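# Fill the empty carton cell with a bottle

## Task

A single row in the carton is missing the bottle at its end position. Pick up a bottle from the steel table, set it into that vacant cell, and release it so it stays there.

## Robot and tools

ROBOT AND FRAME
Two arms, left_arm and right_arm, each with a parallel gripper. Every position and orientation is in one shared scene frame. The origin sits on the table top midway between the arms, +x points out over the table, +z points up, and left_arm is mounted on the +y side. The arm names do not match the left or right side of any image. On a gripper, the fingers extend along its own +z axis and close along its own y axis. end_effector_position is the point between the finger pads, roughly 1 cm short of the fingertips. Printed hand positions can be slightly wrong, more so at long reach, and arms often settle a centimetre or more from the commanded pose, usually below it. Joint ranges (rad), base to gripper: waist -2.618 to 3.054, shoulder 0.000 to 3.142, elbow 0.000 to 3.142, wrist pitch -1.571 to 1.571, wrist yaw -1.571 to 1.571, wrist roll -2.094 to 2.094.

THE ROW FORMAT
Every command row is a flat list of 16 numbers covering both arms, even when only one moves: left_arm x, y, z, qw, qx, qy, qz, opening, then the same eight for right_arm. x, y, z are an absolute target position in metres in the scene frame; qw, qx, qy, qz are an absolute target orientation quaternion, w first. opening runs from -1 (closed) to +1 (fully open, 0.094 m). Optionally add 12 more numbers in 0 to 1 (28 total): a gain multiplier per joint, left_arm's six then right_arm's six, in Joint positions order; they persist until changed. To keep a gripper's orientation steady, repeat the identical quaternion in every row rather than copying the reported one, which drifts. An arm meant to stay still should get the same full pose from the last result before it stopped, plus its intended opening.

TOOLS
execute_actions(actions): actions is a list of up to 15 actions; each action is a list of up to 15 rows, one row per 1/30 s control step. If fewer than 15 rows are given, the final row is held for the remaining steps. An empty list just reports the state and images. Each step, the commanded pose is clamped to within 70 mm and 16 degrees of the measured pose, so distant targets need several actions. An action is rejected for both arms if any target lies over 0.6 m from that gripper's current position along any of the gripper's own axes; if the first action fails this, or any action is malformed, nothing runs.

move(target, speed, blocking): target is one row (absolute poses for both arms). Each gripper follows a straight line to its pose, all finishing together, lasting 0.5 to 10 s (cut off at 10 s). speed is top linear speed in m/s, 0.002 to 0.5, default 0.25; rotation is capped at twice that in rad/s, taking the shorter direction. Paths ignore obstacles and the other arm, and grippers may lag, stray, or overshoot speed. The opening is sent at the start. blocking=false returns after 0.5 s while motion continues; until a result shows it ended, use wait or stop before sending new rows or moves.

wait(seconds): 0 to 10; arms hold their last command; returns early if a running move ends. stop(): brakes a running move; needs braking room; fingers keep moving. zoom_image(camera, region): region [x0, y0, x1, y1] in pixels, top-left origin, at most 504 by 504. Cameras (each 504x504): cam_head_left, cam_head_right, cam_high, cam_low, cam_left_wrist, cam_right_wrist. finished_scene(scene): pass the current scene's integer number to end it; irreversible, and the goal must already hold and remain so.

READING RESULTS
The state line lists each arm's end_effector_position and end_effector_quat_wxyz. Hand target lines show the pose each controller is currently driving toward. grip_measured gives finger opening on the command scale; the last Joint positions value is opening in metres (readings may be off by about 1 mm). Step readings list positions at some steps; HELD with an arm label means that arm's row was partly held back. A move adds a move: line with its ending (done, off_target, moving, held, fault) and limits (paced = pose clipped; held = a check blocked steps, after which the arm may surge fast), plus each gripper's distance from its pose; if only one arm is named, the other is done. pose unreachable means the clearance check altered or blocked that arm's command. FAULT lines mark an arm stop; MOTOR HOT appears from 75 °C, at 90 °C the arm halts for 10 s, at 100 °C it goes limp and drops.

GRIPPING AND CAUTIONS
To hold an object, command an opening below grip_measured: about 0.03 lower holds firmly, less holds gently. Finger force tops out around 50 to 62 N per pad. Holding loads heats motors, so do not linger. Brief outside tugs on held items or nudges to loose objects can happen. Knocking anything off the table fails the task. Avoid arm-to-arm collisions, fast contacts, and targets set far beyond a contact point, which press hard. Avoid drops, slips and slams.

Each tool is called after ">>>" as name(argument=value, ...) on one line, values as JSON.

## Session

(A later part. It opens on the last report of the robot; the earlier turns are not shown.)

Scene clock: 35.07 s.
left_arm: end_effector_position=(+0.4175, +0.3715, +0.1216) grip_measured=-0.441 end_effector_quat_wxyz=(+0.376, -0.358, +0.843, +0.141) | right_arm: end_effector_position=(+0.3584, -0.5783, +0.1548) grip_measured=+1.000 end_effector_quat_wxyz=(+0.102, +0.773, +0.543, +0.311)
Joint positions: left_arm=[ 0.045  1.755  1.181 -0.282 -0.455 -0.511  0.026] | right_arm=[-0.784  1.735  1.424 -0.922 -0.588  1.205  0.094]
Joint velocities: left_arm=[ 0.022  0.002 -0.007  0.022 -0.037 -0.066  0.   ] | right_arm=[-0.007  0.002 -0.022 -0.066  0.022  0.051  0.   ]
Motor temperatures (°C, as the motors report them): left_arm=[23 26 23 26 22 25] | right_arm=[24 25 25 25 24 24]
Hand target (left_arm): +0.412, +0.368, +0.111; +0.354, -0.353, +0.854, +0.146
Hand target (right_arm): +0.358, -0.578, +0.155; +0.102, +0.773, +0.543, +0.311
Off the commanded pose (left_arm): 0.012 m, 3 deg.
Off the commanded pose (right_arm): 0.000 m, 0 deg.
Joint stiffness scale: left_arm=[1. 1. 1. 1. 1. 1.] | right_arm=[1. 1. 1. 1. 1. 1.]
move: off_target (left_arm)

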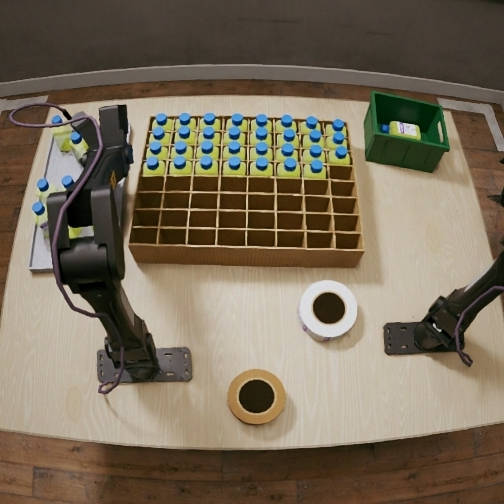

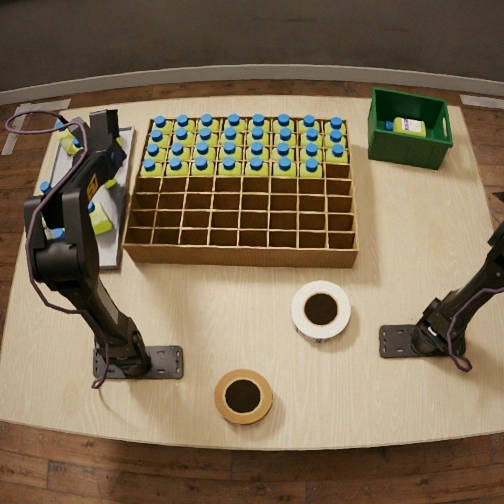

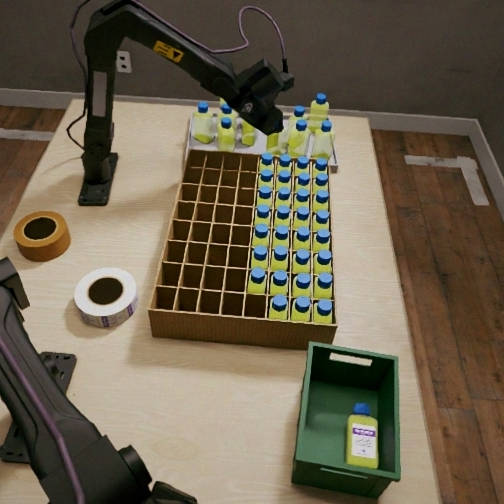

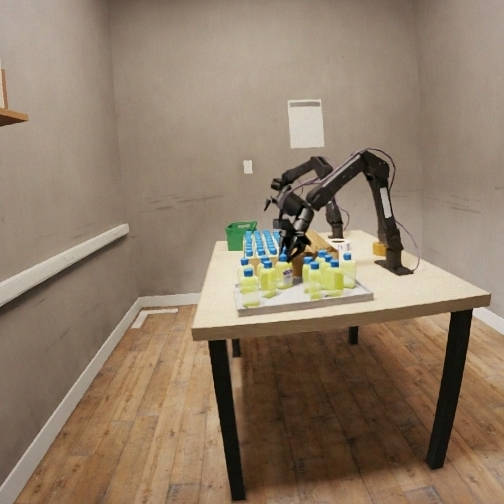

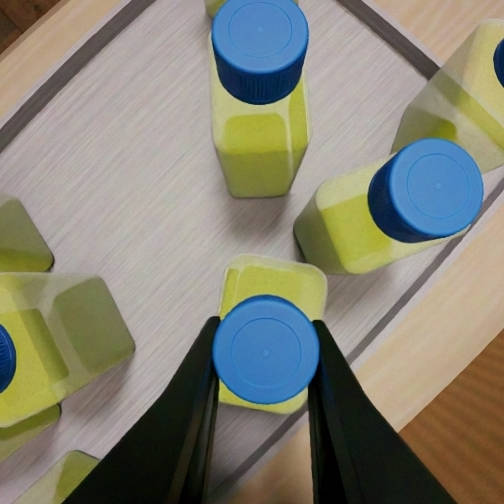

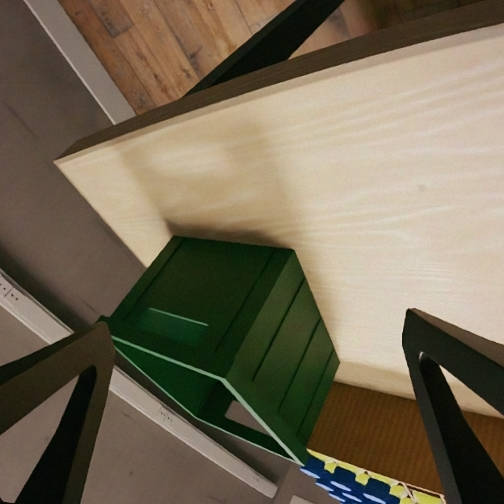

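>>> move(target=[0.41, 0.37, 0.26, 0.370, -0.355, 0.846, 0.143, -0.48, 0.30, -0.50, 0.25, 0.3536, 0.3536, 0.8536, -0.1464, 1], speed=0.4)

Scene clock: 47.80 s.
left_arm: end_effector_position=(+0.4054, +0.3690, +0.2461) grip_measured=-0.463 end_effector_quat_wxyz=(+0.357, -0.355, +0.852, +0.143) | right_arm: end_effector_position=(+0.3023, -0.4963, +0.2450) grip_measured=+1.000 end_effector_quat_wxyz=(+0.342, +0.359, +0.859, -0.131)
Joint positions: left_arm=[ 0.045  1.698  1.642 -0.841 -0.448 -0.511  0.025] | right_arm=[-0.213  1.155  1.196 -0.931  0.344  0.426  0.094]
Joint velocities: left_arm=[ 0.007  0.002 -0.002  0.007 -0.022 -0.051 -0.001] | right_arm=[-0.017 -0.007  0.027 -0.051 -0.037  0.007  0.   ]
Motor temperatures (°C, as the motors report them): left_arm=[23 26 24 26 22 25] | right_arm=[24 25 26 25 24 24]
Hand target (left_arm): +0.406, +0.369, +0.260; +0.370, -0.355, +0.846, +0.143
Hand target (right_arm): +0.299, -0.497, +0.249; +0.353, +0.355, +0.855, -0.138
Off the commanded pose (left_arm): 0.015 m, 2 deg.
Off the commanded pose (right_arm): 0.007 m, 2 deg.
Joint stiffness scale: left_arm=[1. 1. 1. 1. 1. 1.] | right_arm=[1. 1. 1. 1. 1. 1.]
move: off_target (left_arm)

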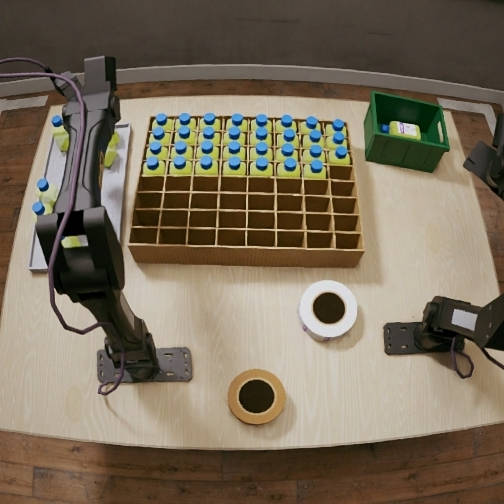

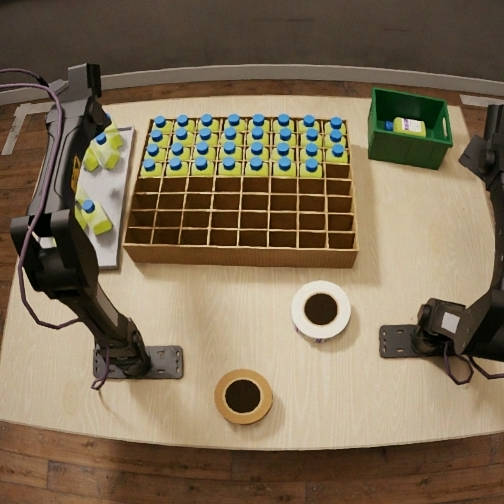

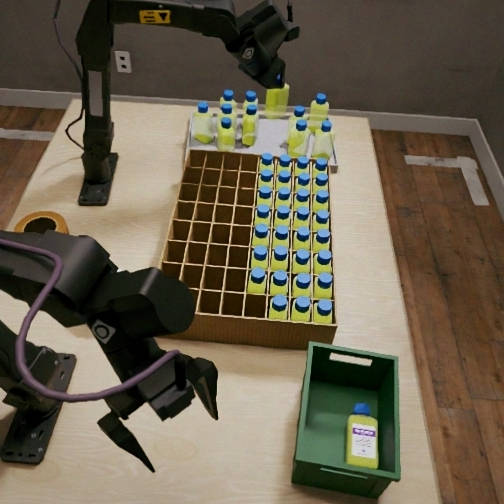

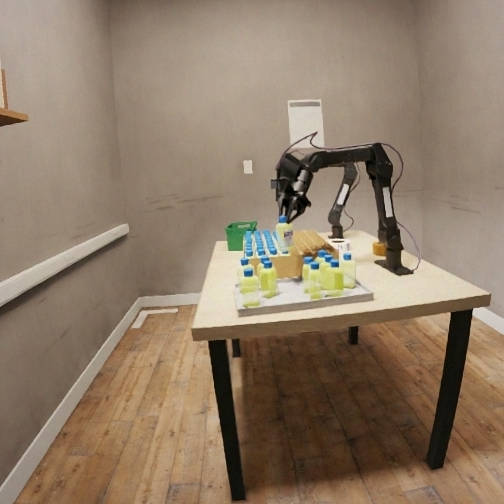

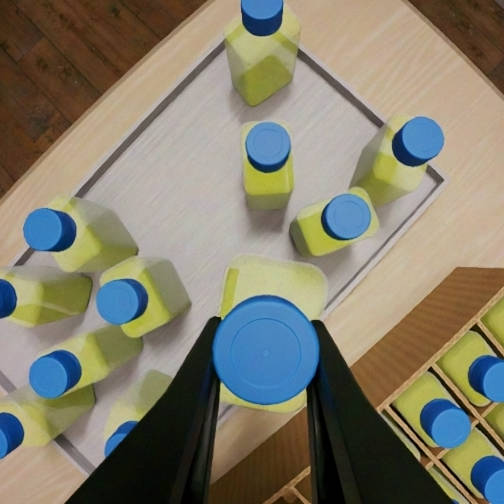

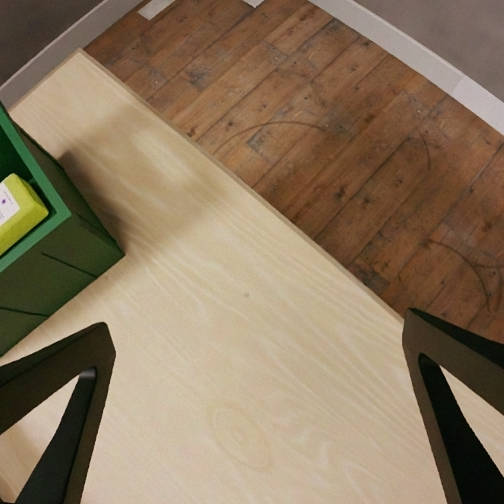

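>>> move(target=[0.155, 0.065, 0.25, 0.3864, 0.2372, 0.8853, -0.1035, -0.49, 0.10, -0.15, 0.25, 0.3425, -0.4122, 0.8268, 0.1708, 0.4], speed=0.4)

Scene clock: 51.83 s.
left_arm: end_effector_position=(+0.1606, +0.0622, +0.2446) grip_measured=-0.466 end_effector_quat_wxyz=(+0.381, +0.234, +0.887, -0.117) | right_arm: end_effector_position=(+0.0982, -0.1534, +0.2452) grip_measured=+0.402 end_effector_quat_wxyz=(+0.329, -0.400, +0.835, +0.184)
Joint positions: left_arm=[-1.03   0.871  1.02  -0.942 -0.289 -0.32   0.025] | right_arm=[ 1.534  0.824  1.054 -1.106  0.372  0.474  0.066]
Joint velocities: left_arm=[-0.007  0.007 -0.017 -0.066 -0.022  0.007  0.   ] | right_arm=[ 0.002  0.012  0.017  0.022  0.007 -0.081  0.   ]
Motor temperatures (°C, as the motors report them): left_arm=[23 26 24 27 22 25] | right_arm=[24 25 26 26 24 24]
Hand target (left_arm): +0.159, +0.065, +0.247; +0.388, +0.232, +0.884, -0.116
Hand target (right_arm): +0.097, -0.148, +0.249; +0.331, -0.404, +0.831, +0.190
Off the commanded pose (left_arm): 0.008 m, 2 deg.
Off the commanded pose (right_arm): 0.006 m, 3 deg.
Joint stiffness scale: left_arm=[1. 1. 1. 1. 1. 1.] | right_arm=[1. 1. 1. 1. 1. 1.]
move: off_target (right_arm)

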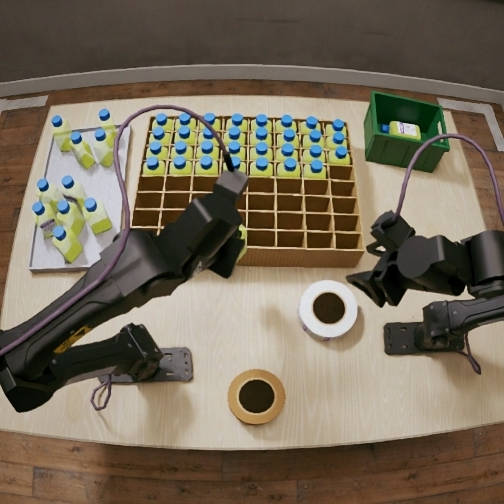

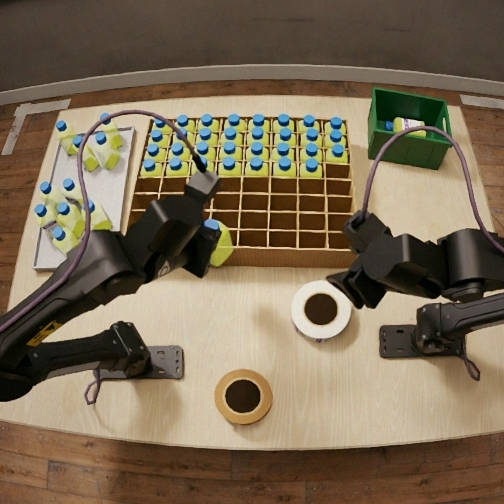

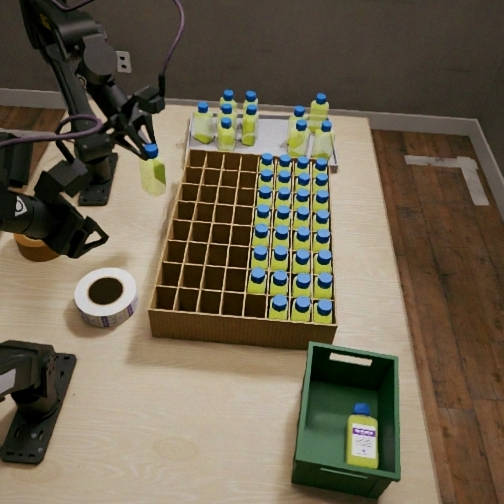

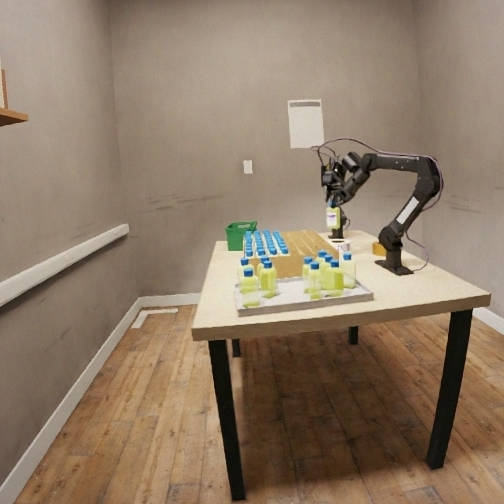

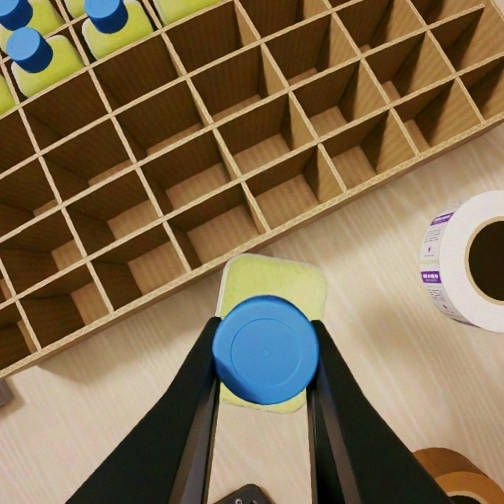

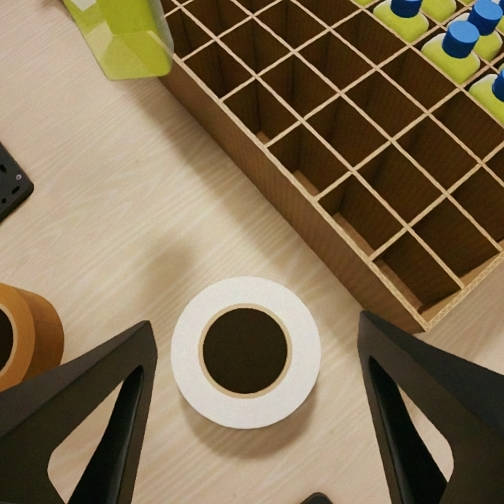

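>>> move(target=[0.145, 0.065, 0.114, 0.3864, 0.2372, 0.8853, -0.1035, -0.49, 0.10, -0.15, 0.25, 0.3425, -0.4122, 0.8268, 0.1708, 0.4], speed=0.2)

Scene clock: 54.10 s.
left_arm: end_effector_position=(+0.1456, +0.0631, +0.1105) grip_measured=-0.466 end_effector_quat_wxyz=(+0.373, +0.241, +0.890, -0.101) | right_arm: end_effector_position=(+0.0986, -0.1530, +0.2466) grip_measured=+0.402 end_effector_quat_wxyz=(+0.337, -0.408, +0.829, +0.179)
Joint positions: left_arm=[-1.134  0.768  0.474 -0.559 -0.369 -0.39   0.025] | right_arm=[ 1.548  0.824  1.054 -1.104  0.392  0.459  0.066]
Joint velocities: left_arm=[-0.002 -0.017 -0.002 -0.022  0.051  0.095 -0.   ] | right_arm=[-0.007 -0.007 -0.022 -0.022 -0.022  0.022  0.001]
Motor temperatures (°C, as the motors report them): left_arm=[23 26 24 27 22 25] | right_arm=[24 25 26 26 24 24]
Hand target (left_arm): +0.147, +0.062, +0.114; +0.385, +0.237, +0.886, -0.105
Hand target (right_arm): +0.100, -0.150, +0.250; +0.342, -0.412, +0.827, +0.171
Off the commanded pose (left_arm): 0.004 m, 2 deg.
Off the commanded pose (right_arm): 0.005 m, 1 deg.
Joint stiffness scale: left_arm=[1. 1. 1. 1. 1. 1.] | right_arm=[1. 1. 1. 1. 1. 1.]
move: done

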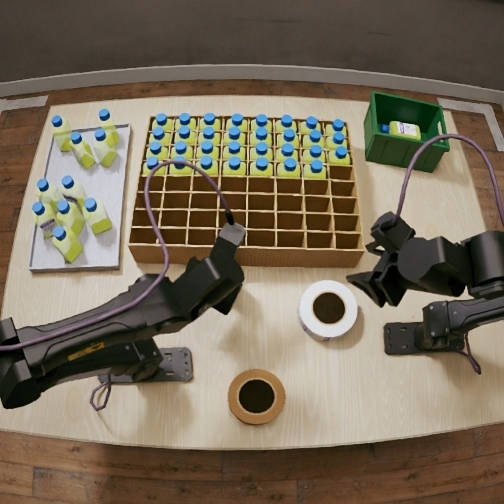

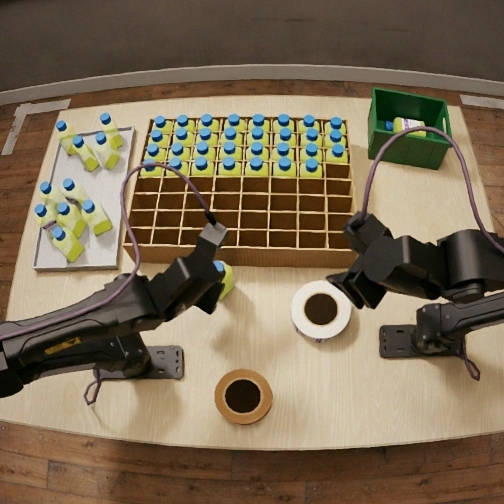

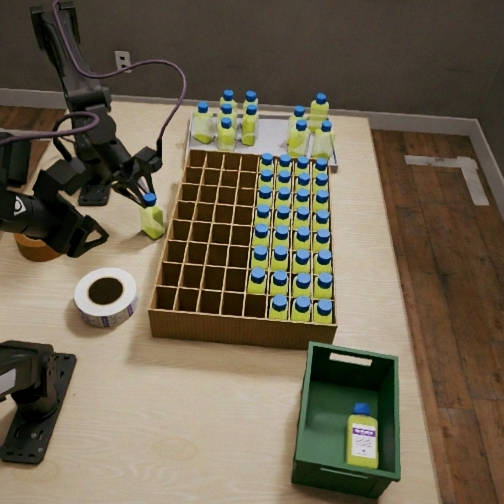

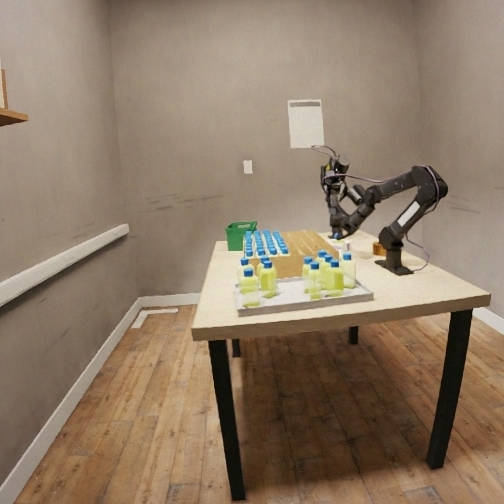

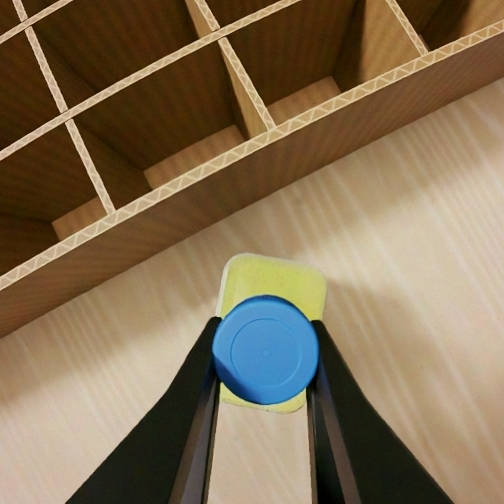

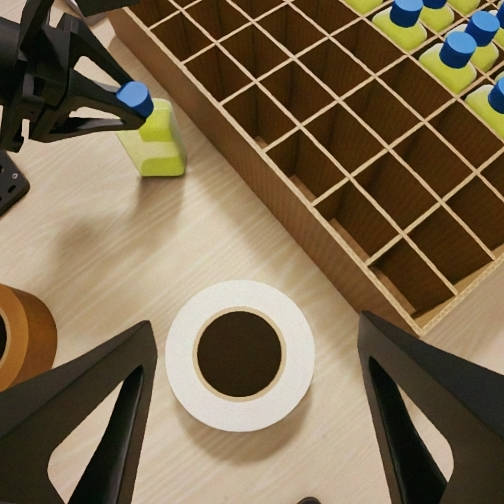

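>>> move(target=[0.146, 0.063, 0.112, 0.3864, 0.2372, 0.8853, -0.1035, 0.4, 0.10, -0.08, 0.23, 0.3425, -0.4122, 0.8268, 0.1708, 0.4], speed=0.2)

>>> move(target=[0.095, 0.095, 0.17, 0.3864, 0.2372, 0.8853, -0.1035, 0.4, 0.10, -0.04, 0.21, 0.3425, -0.4122, 0.8268, 0.1708, 0.4], speed=0.25)

>>> move(target=[0.12, 0.25, 0.25, 0.3864, 0.2372, 0.8853, -0.1035, 0.4, 0.116, 0.023, 0.170, 0.3425, -0.4122, 0.8268, 0.1708, 0.4], speed=0.25)

Scene clock: 56.80 s.
left_arm: end_effector_position=(+0.1492, +0.0607, +0.1149) grip_measured=+0.398 end_effector_quat_wxyz=(+0.384, +0.235, +0.887, -0.105) | right_arm: end_effector_position=(+0.0982, -0.0849, +0.2190) grip_measured=+0.402 end_effector_quat_wxyz=(+0.328, -0.421, +0.830, +0.161)
Joint positions: left_arm=[-1.134  0.768  0.474 -0.534 -0.381 -0.392  0.066] | right_arm=[ 1.568  1.077  1.054 -0.898  0.402  0.463  0.066]
Joint velocities: left_arm=[ 0.002 -0.007  0.002  0.007  0.022 -0.007 -0.001] | right_arm=[-0.022 -0.017  0.027 -0.007 -0.051 -0.007  0.001]
Motor temperatures (°C, as the motors report them): left_arm=[23 25 24 27 22 25] | right_arm=[24 24 26 26 24 24]
Hand target (left_arm): +0.146, +0.063, +0.112; +0.386, +0.237, +0.885, -0.104
Hand target (right_arm): +0.100, -0.080, +0.231; +0.342, -0.412, +0.827, +0.171
Off the commanded pose (left_arm): 0.005 m, 0 deg.
Off the commanded pose (right_arm): 0.012 m, 2 deg.
Joint stiffness scale: left_arm=[1. 1. 1. 1. 1. 1.] | right_arm=[1. 1. 1. 1. 1. 1.]
move: off_target (right_arm)

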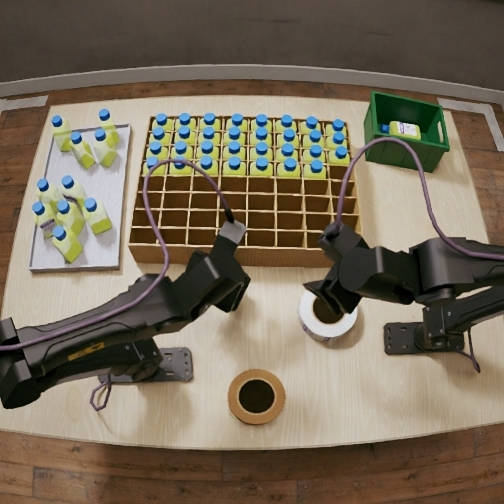

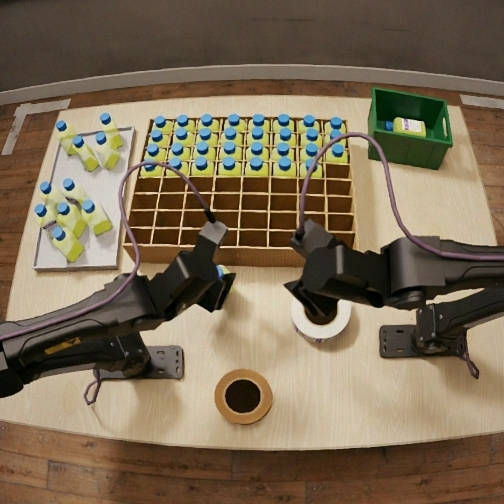

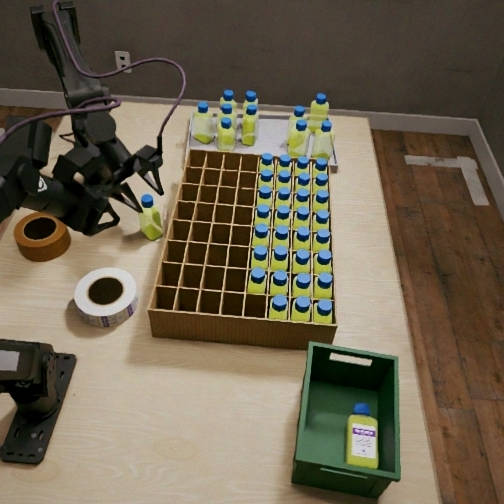

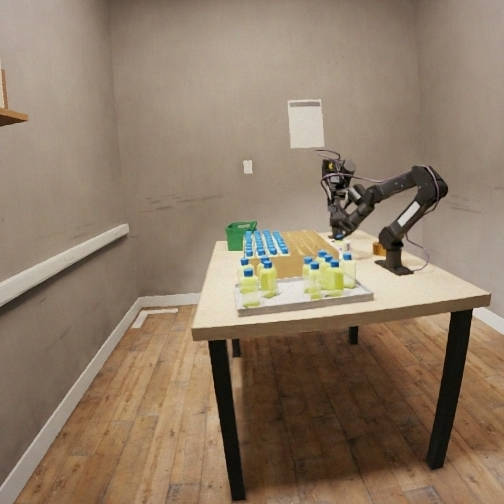

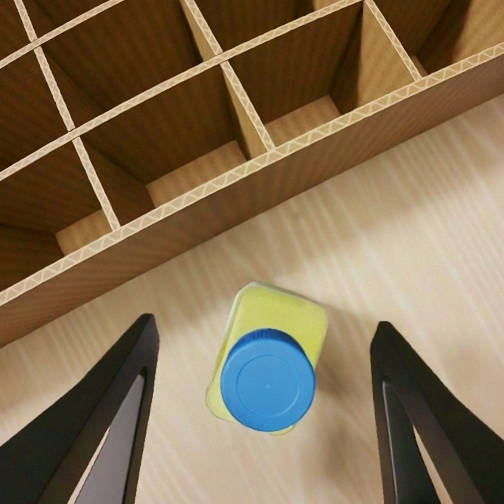

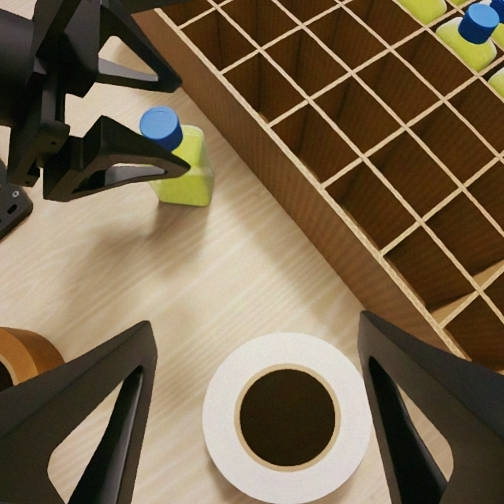

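Scene clock: 58.10 s.
left_arm: end_effector_position=(+0.0937, +0.0941, +0.1621) grip_measured=+0.399 end_effector_quat_wxyz=(+0.379, +0.237, +0.888, -0.110) | right_arm: end_effector_position=(+0.0991, -0.0461, +0.2012) grip_measured=+0.402 end_effector_quat_wxyz=(+0.331, -0.420, +0.829, +0.164)
Joint positions: left_arm=[-1.521  0.588  0.665 -1.071 -0.605 -0.74   0.066] | right_arm=[ 1.571  1.212  1.054 -0.756  0.406  0.464  0.066]
Joint velocities: left_arm=[-0.012  0.002  0.007 -0.037  0.037  0.022 -0.   ] | right_arm=[ 0.002 -0.002  0.007 -0.022 -0.051 -0.037  0.   ]
Motor temperatures (°C, as the motors report them): left_arm=[23 25 24 27 22 25] | right_arm=[24 24 26 27 24 24]
Hand target (left_arm): +0.094, +0.096, +0.168; +0.383, +0.237, +0.886, -0.108
Hand target (right_arm): +0.100, -0.040, +0.211; +0.342, -0.412, +0.827, +0.171
Off the commanded pose (left_arm): 0.008 m, 1 deg.
Off the commanded pose (right_arm): 0.011 m, 2 deg.
Joint stiffness scale: left_arm=[1. 1. 1. 1. 1. 1.] | right_arm=[1. 1. 1. 1. 1. 1.]
move: off_target (right_arm)

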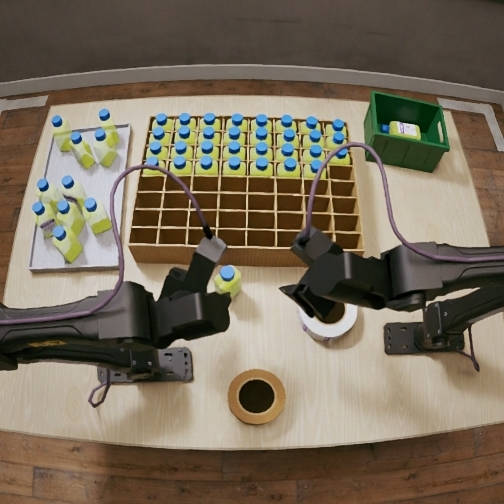

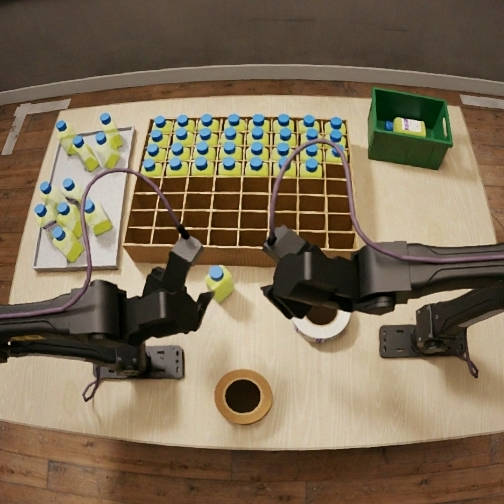

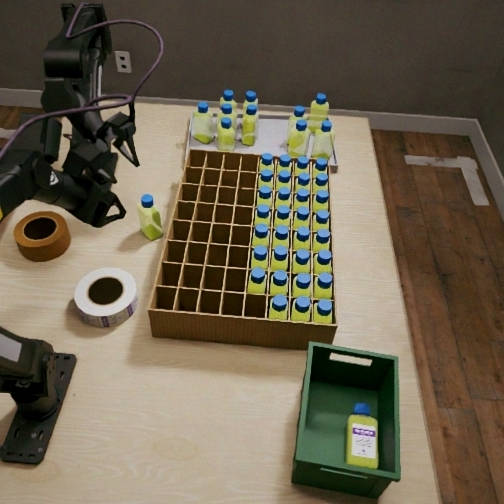

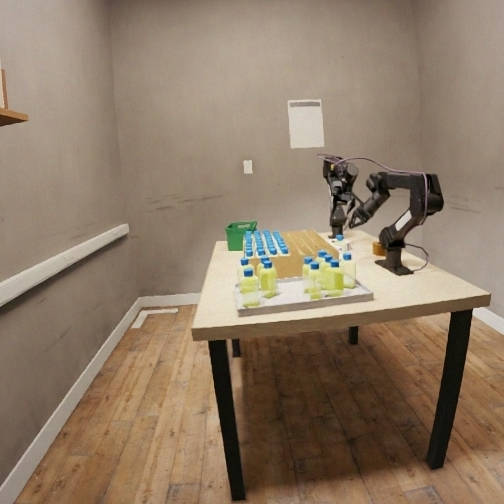

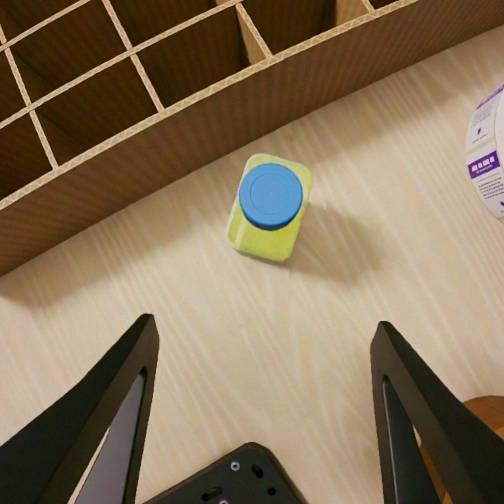

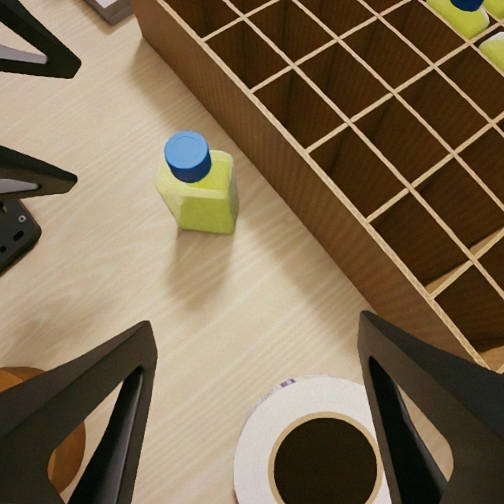

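Scene clock: 59.67 s.
left_arm: end_effector_position=(+0.1169, +0.2463, +0.2459) grip_measured=+0.399 end_effector_quat_wxyz=(+0.463, +0.139, +0.871, +0.086) | right_arm: end_effector_position=(+0.1137, +0.0156, +0.1628) grip_measured=+0.402 end_effector_quat_wxyz=(+0.338, -0.417, +0.829, +0.161)
Joint positions: left_arm=[-0.737  0.336  0.923 -1.302 -0.555 -0.088  0.066] | right_arm=[ 1.535  1.458  1.079 -0.518  0.398  0.432  0.066]
Joint velocities: left_arm=[-0.007  0.007 -0.022  0.007  0.037  0.11   0.001] | right_arm=[ 0.012  0.002  0.027 -0.007  0.066 -0.022  0.   ]
Motor temperatures (°C, as the motors report them): left_arm=[23 25 24 27 22 25] | right_arm=[24 24 26 27 24 24]
Hand target (left_arm): +0.115, +0.252, +0.249; +0.458, +0.137, +0.873, +0.098
Hand target (right_arm): +0.117, +0.023, +0.171; +0.343, -0.412, +0.826, +0.171
Off the commanded pose (left_arm): 0.006 m, 26 deg; orientation clipped at the last step of the last action.
Off the commanded pose (right_arm): 0.011 m, 1 deg.
Joint stiffness scale: left_arm=[1. 1. 1. 1. 1. 1.] | right_arm=[1. 1. 1. 1. 1. 1.]
move: off_target (left_arm, right_arm); limits=paced

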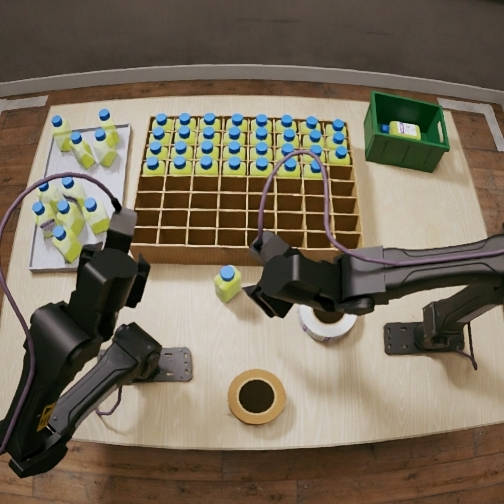

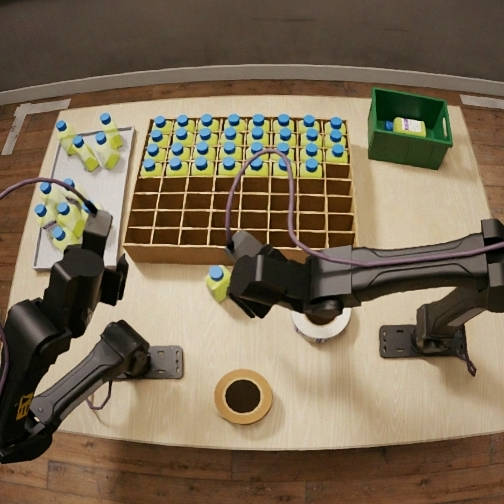

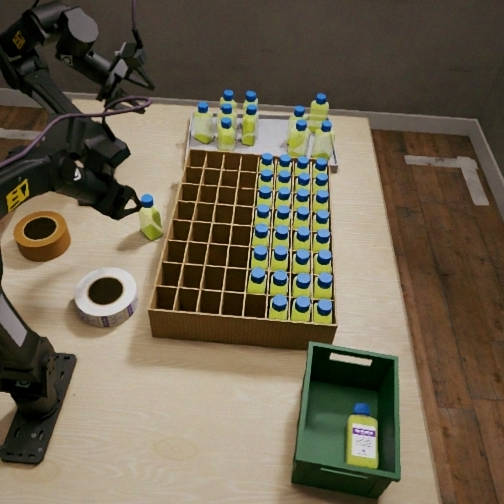

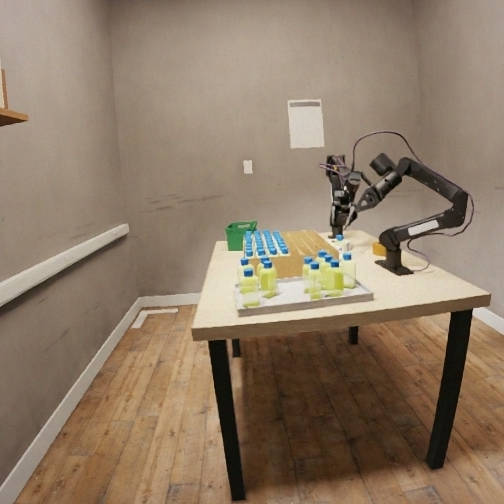

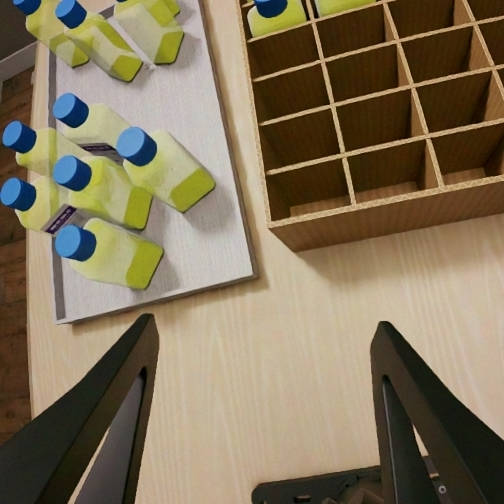

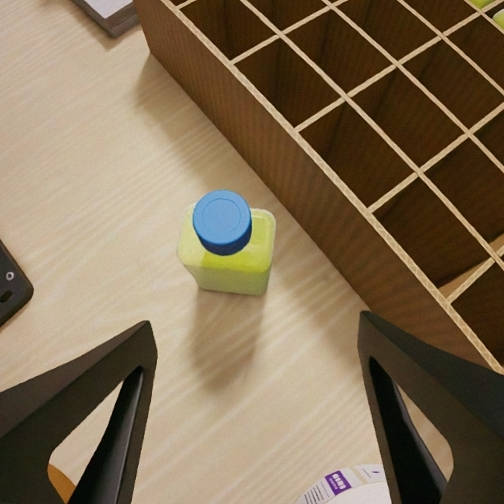

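>>> zoom_image(camera="cam_right_wrist", region=[130, 150, 382, 350])

Region (130, 150, 382, 350) of cam_right_wrist's 504x504 image, scaled by 2.000, with more detail than that image has; it fills the top 400 rows of this view, and the rest is white.

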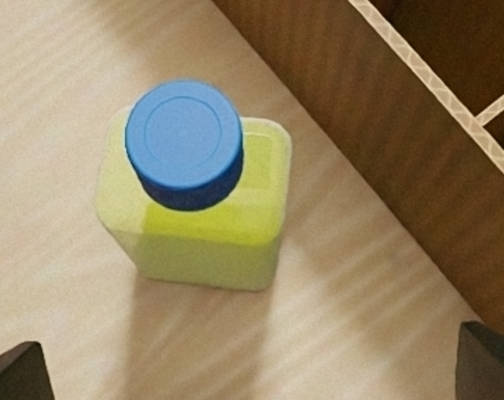

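>>> move(target=[0.1169, 0.2463, 0.2459, 0.463, 0.139, 0.871, 0.086, 0.4, 0.110, 0.053, 0.129, 0.3510, -0.3684, 0.8473, 0.1526, 0.4], speed=0.15)

Scene clock: 63.67 s.
left_arm: end_effector_position=(+0.1175, +0.2460, +0.2468) grip_measured=+0.399 end_effector_quat_wxyz=(+0.465, +0.140, +0.870, +0.086) | right_arm: end_effector_position=(+0.1091, +0.0451, +0.1191) grip_measured=+0.402 end_effector_quat_wxyz=(+0.337, -0.378, +0.850, +0.143)
Joint positions: left_arm=[-0.736  0.336  0.923 -1.296 -0.555 -0.082  0.066] | right_arm=[ 1.579  1.649  1.109 -0.422  0.472  0.562  0.066]
Joint velocities: left_arm=[-0.002 -0.007 -0.007 -0.037  0.037  0.066 -0.   ] | right_arm=[ 0.002  0.002  0.027 -0.007 -0.081  0.037 -0.   ]
Motor temperatures (°C, as the motors report them): left_arm=[23 25 24 28 22 25] | right_arm=[24 24 26 27 24 24]
Hand target (left_arm): +0.117, +0.246, +0.246; +0.463, +0.139, +0.871, +0.086
Hand target (right_arm): +0.110, +0.053, +0.129; +0.350, -0.368, +0.848, +0.153
Off the commanded pose (left_arm): 0.001 m, 0 deg.
Off the commanded pose (right_arm): 0.013 m, 2 deg.
Joint stiffness scale: left_arm=[1. 1. 1. 1. 1. 1.] | right_arm=[1. 1. 1. 1. 1. 1.]
move: off_target (right_arm)

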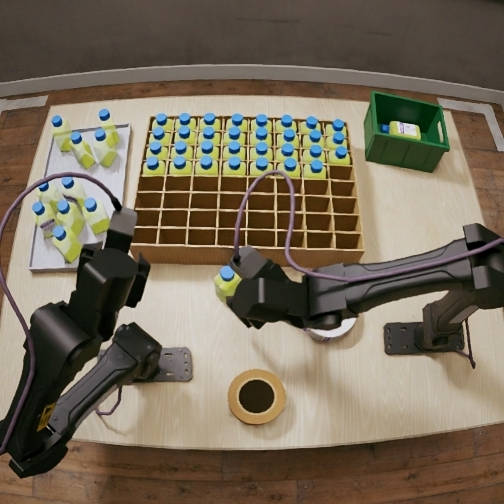

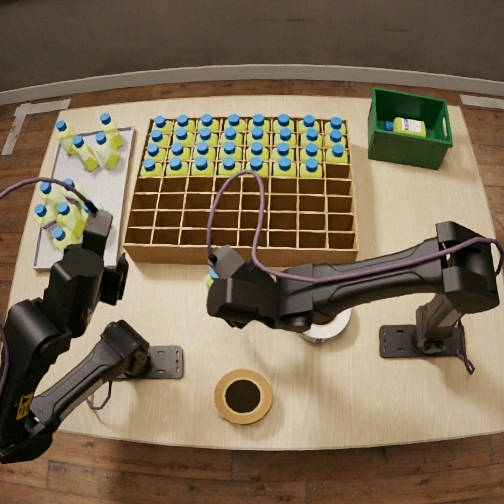

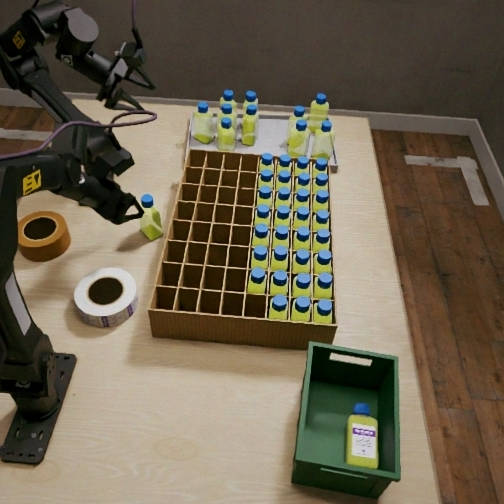

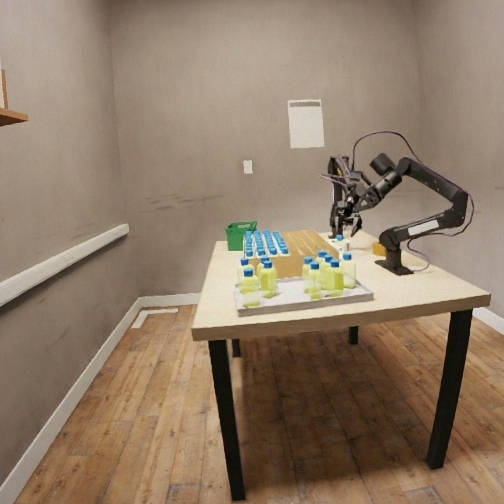

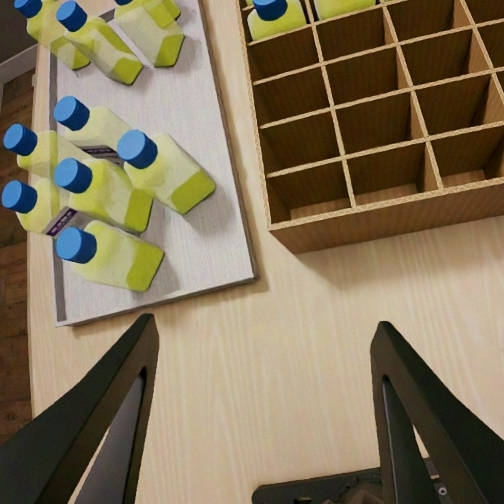

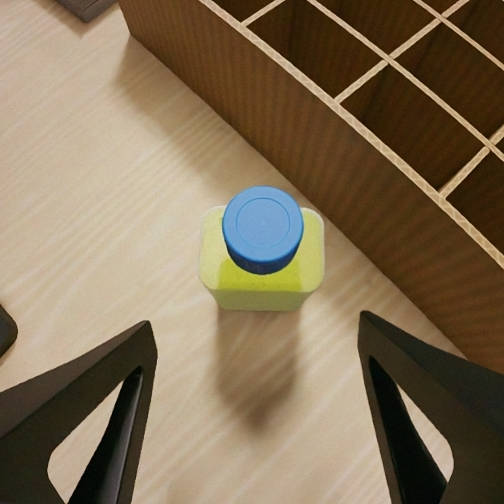

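>>> move(target=[0.1169, 0.2463, 0.2459, 0.463, 0.139, 0.871, 0.086, 0.4, 0.138, 0.083, 0.108, 0.3510, -0.3684, 0.8473, 0.1526, 0.4], speed=0.1)

Scene clock: 65.63 s.
left_arm: end_effector_position=(+0.1178, +0.2457, +0.2473) grip_measured=+0.399 end_effector_quat_wxyz=(+0.466, +0.139, +0.870, +0.086) | right_arm: end_effector_position=(+0.1358, +0.0741, +0.1031) grip_measured=+0.402 end_effector_quat_wxyz=(+0.347, -0.372, +0.849, +0.144)
Joint positions: left_arm=[-0.736  0.336  0.923 -1.293 -0.555 -0.082  0.066] | right_arm=[ 1.514  1.775  1.169 -0.319  0.452  0.504  0.066]
Joint velocities: left_arm=[-0.002  0.002  0.007 -0.051 -0.051 -0.007  0.   ] | right_arm=[-0.002 -0.007  0.002 -0.095  0.007 -0.022  0.001]
Motor temperatures (°C, as the motors report them): left_arm=[23 25 24 28 22 25] | right_arm=[24 24 26 27 24 24]
Hand target (left_arm): +0.117, +0.246, +0.246; +0.463, +0.139, +0.871, +0.086
Hand target (right_arm): +0.139, +0.083, +0.109; +0.352, -0.369, +0.847, +0.152
Off the commanded pose (left_arm): 0.002 m, 0 deg.
Off the commanded pose (right_arm): 0.010 m, 1 deg.
Joint stiffness scale: left_arm=[1. 1. 1. 1. 1. 1.] | right_arm=[1. 1. 1. 1. 1. 1.]
move: done

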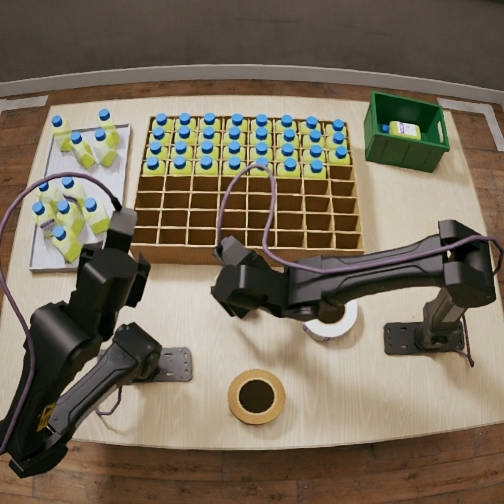

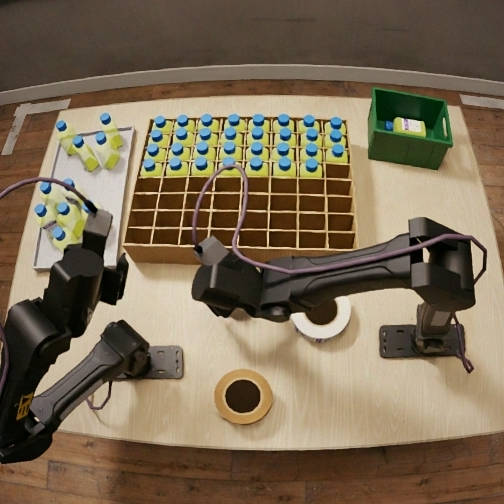

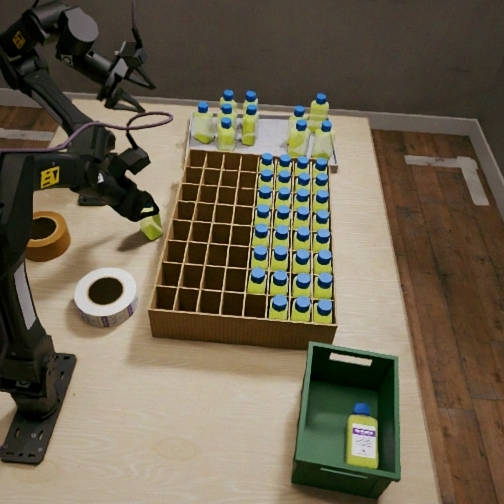

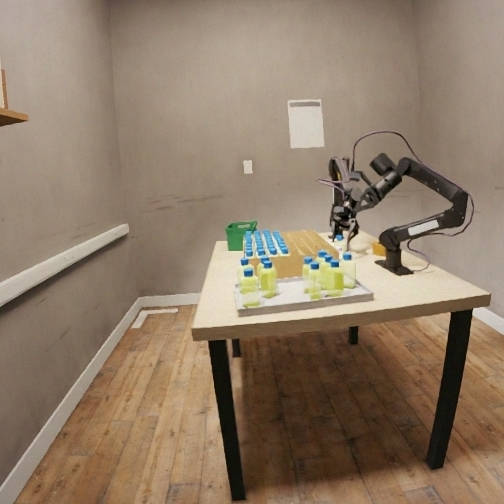

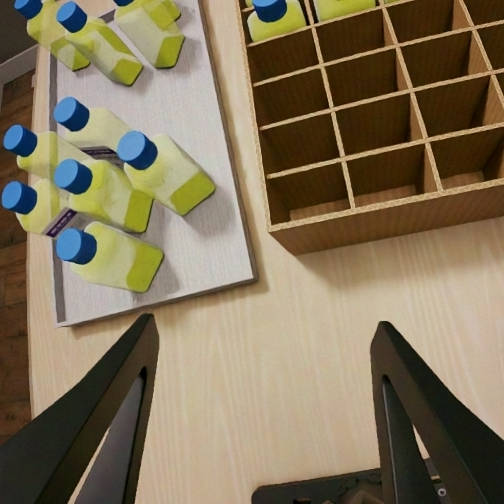

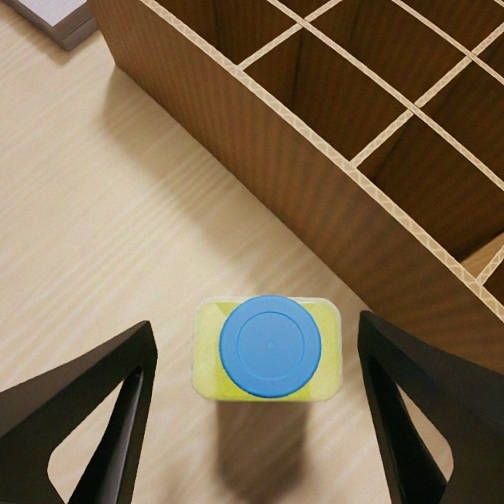

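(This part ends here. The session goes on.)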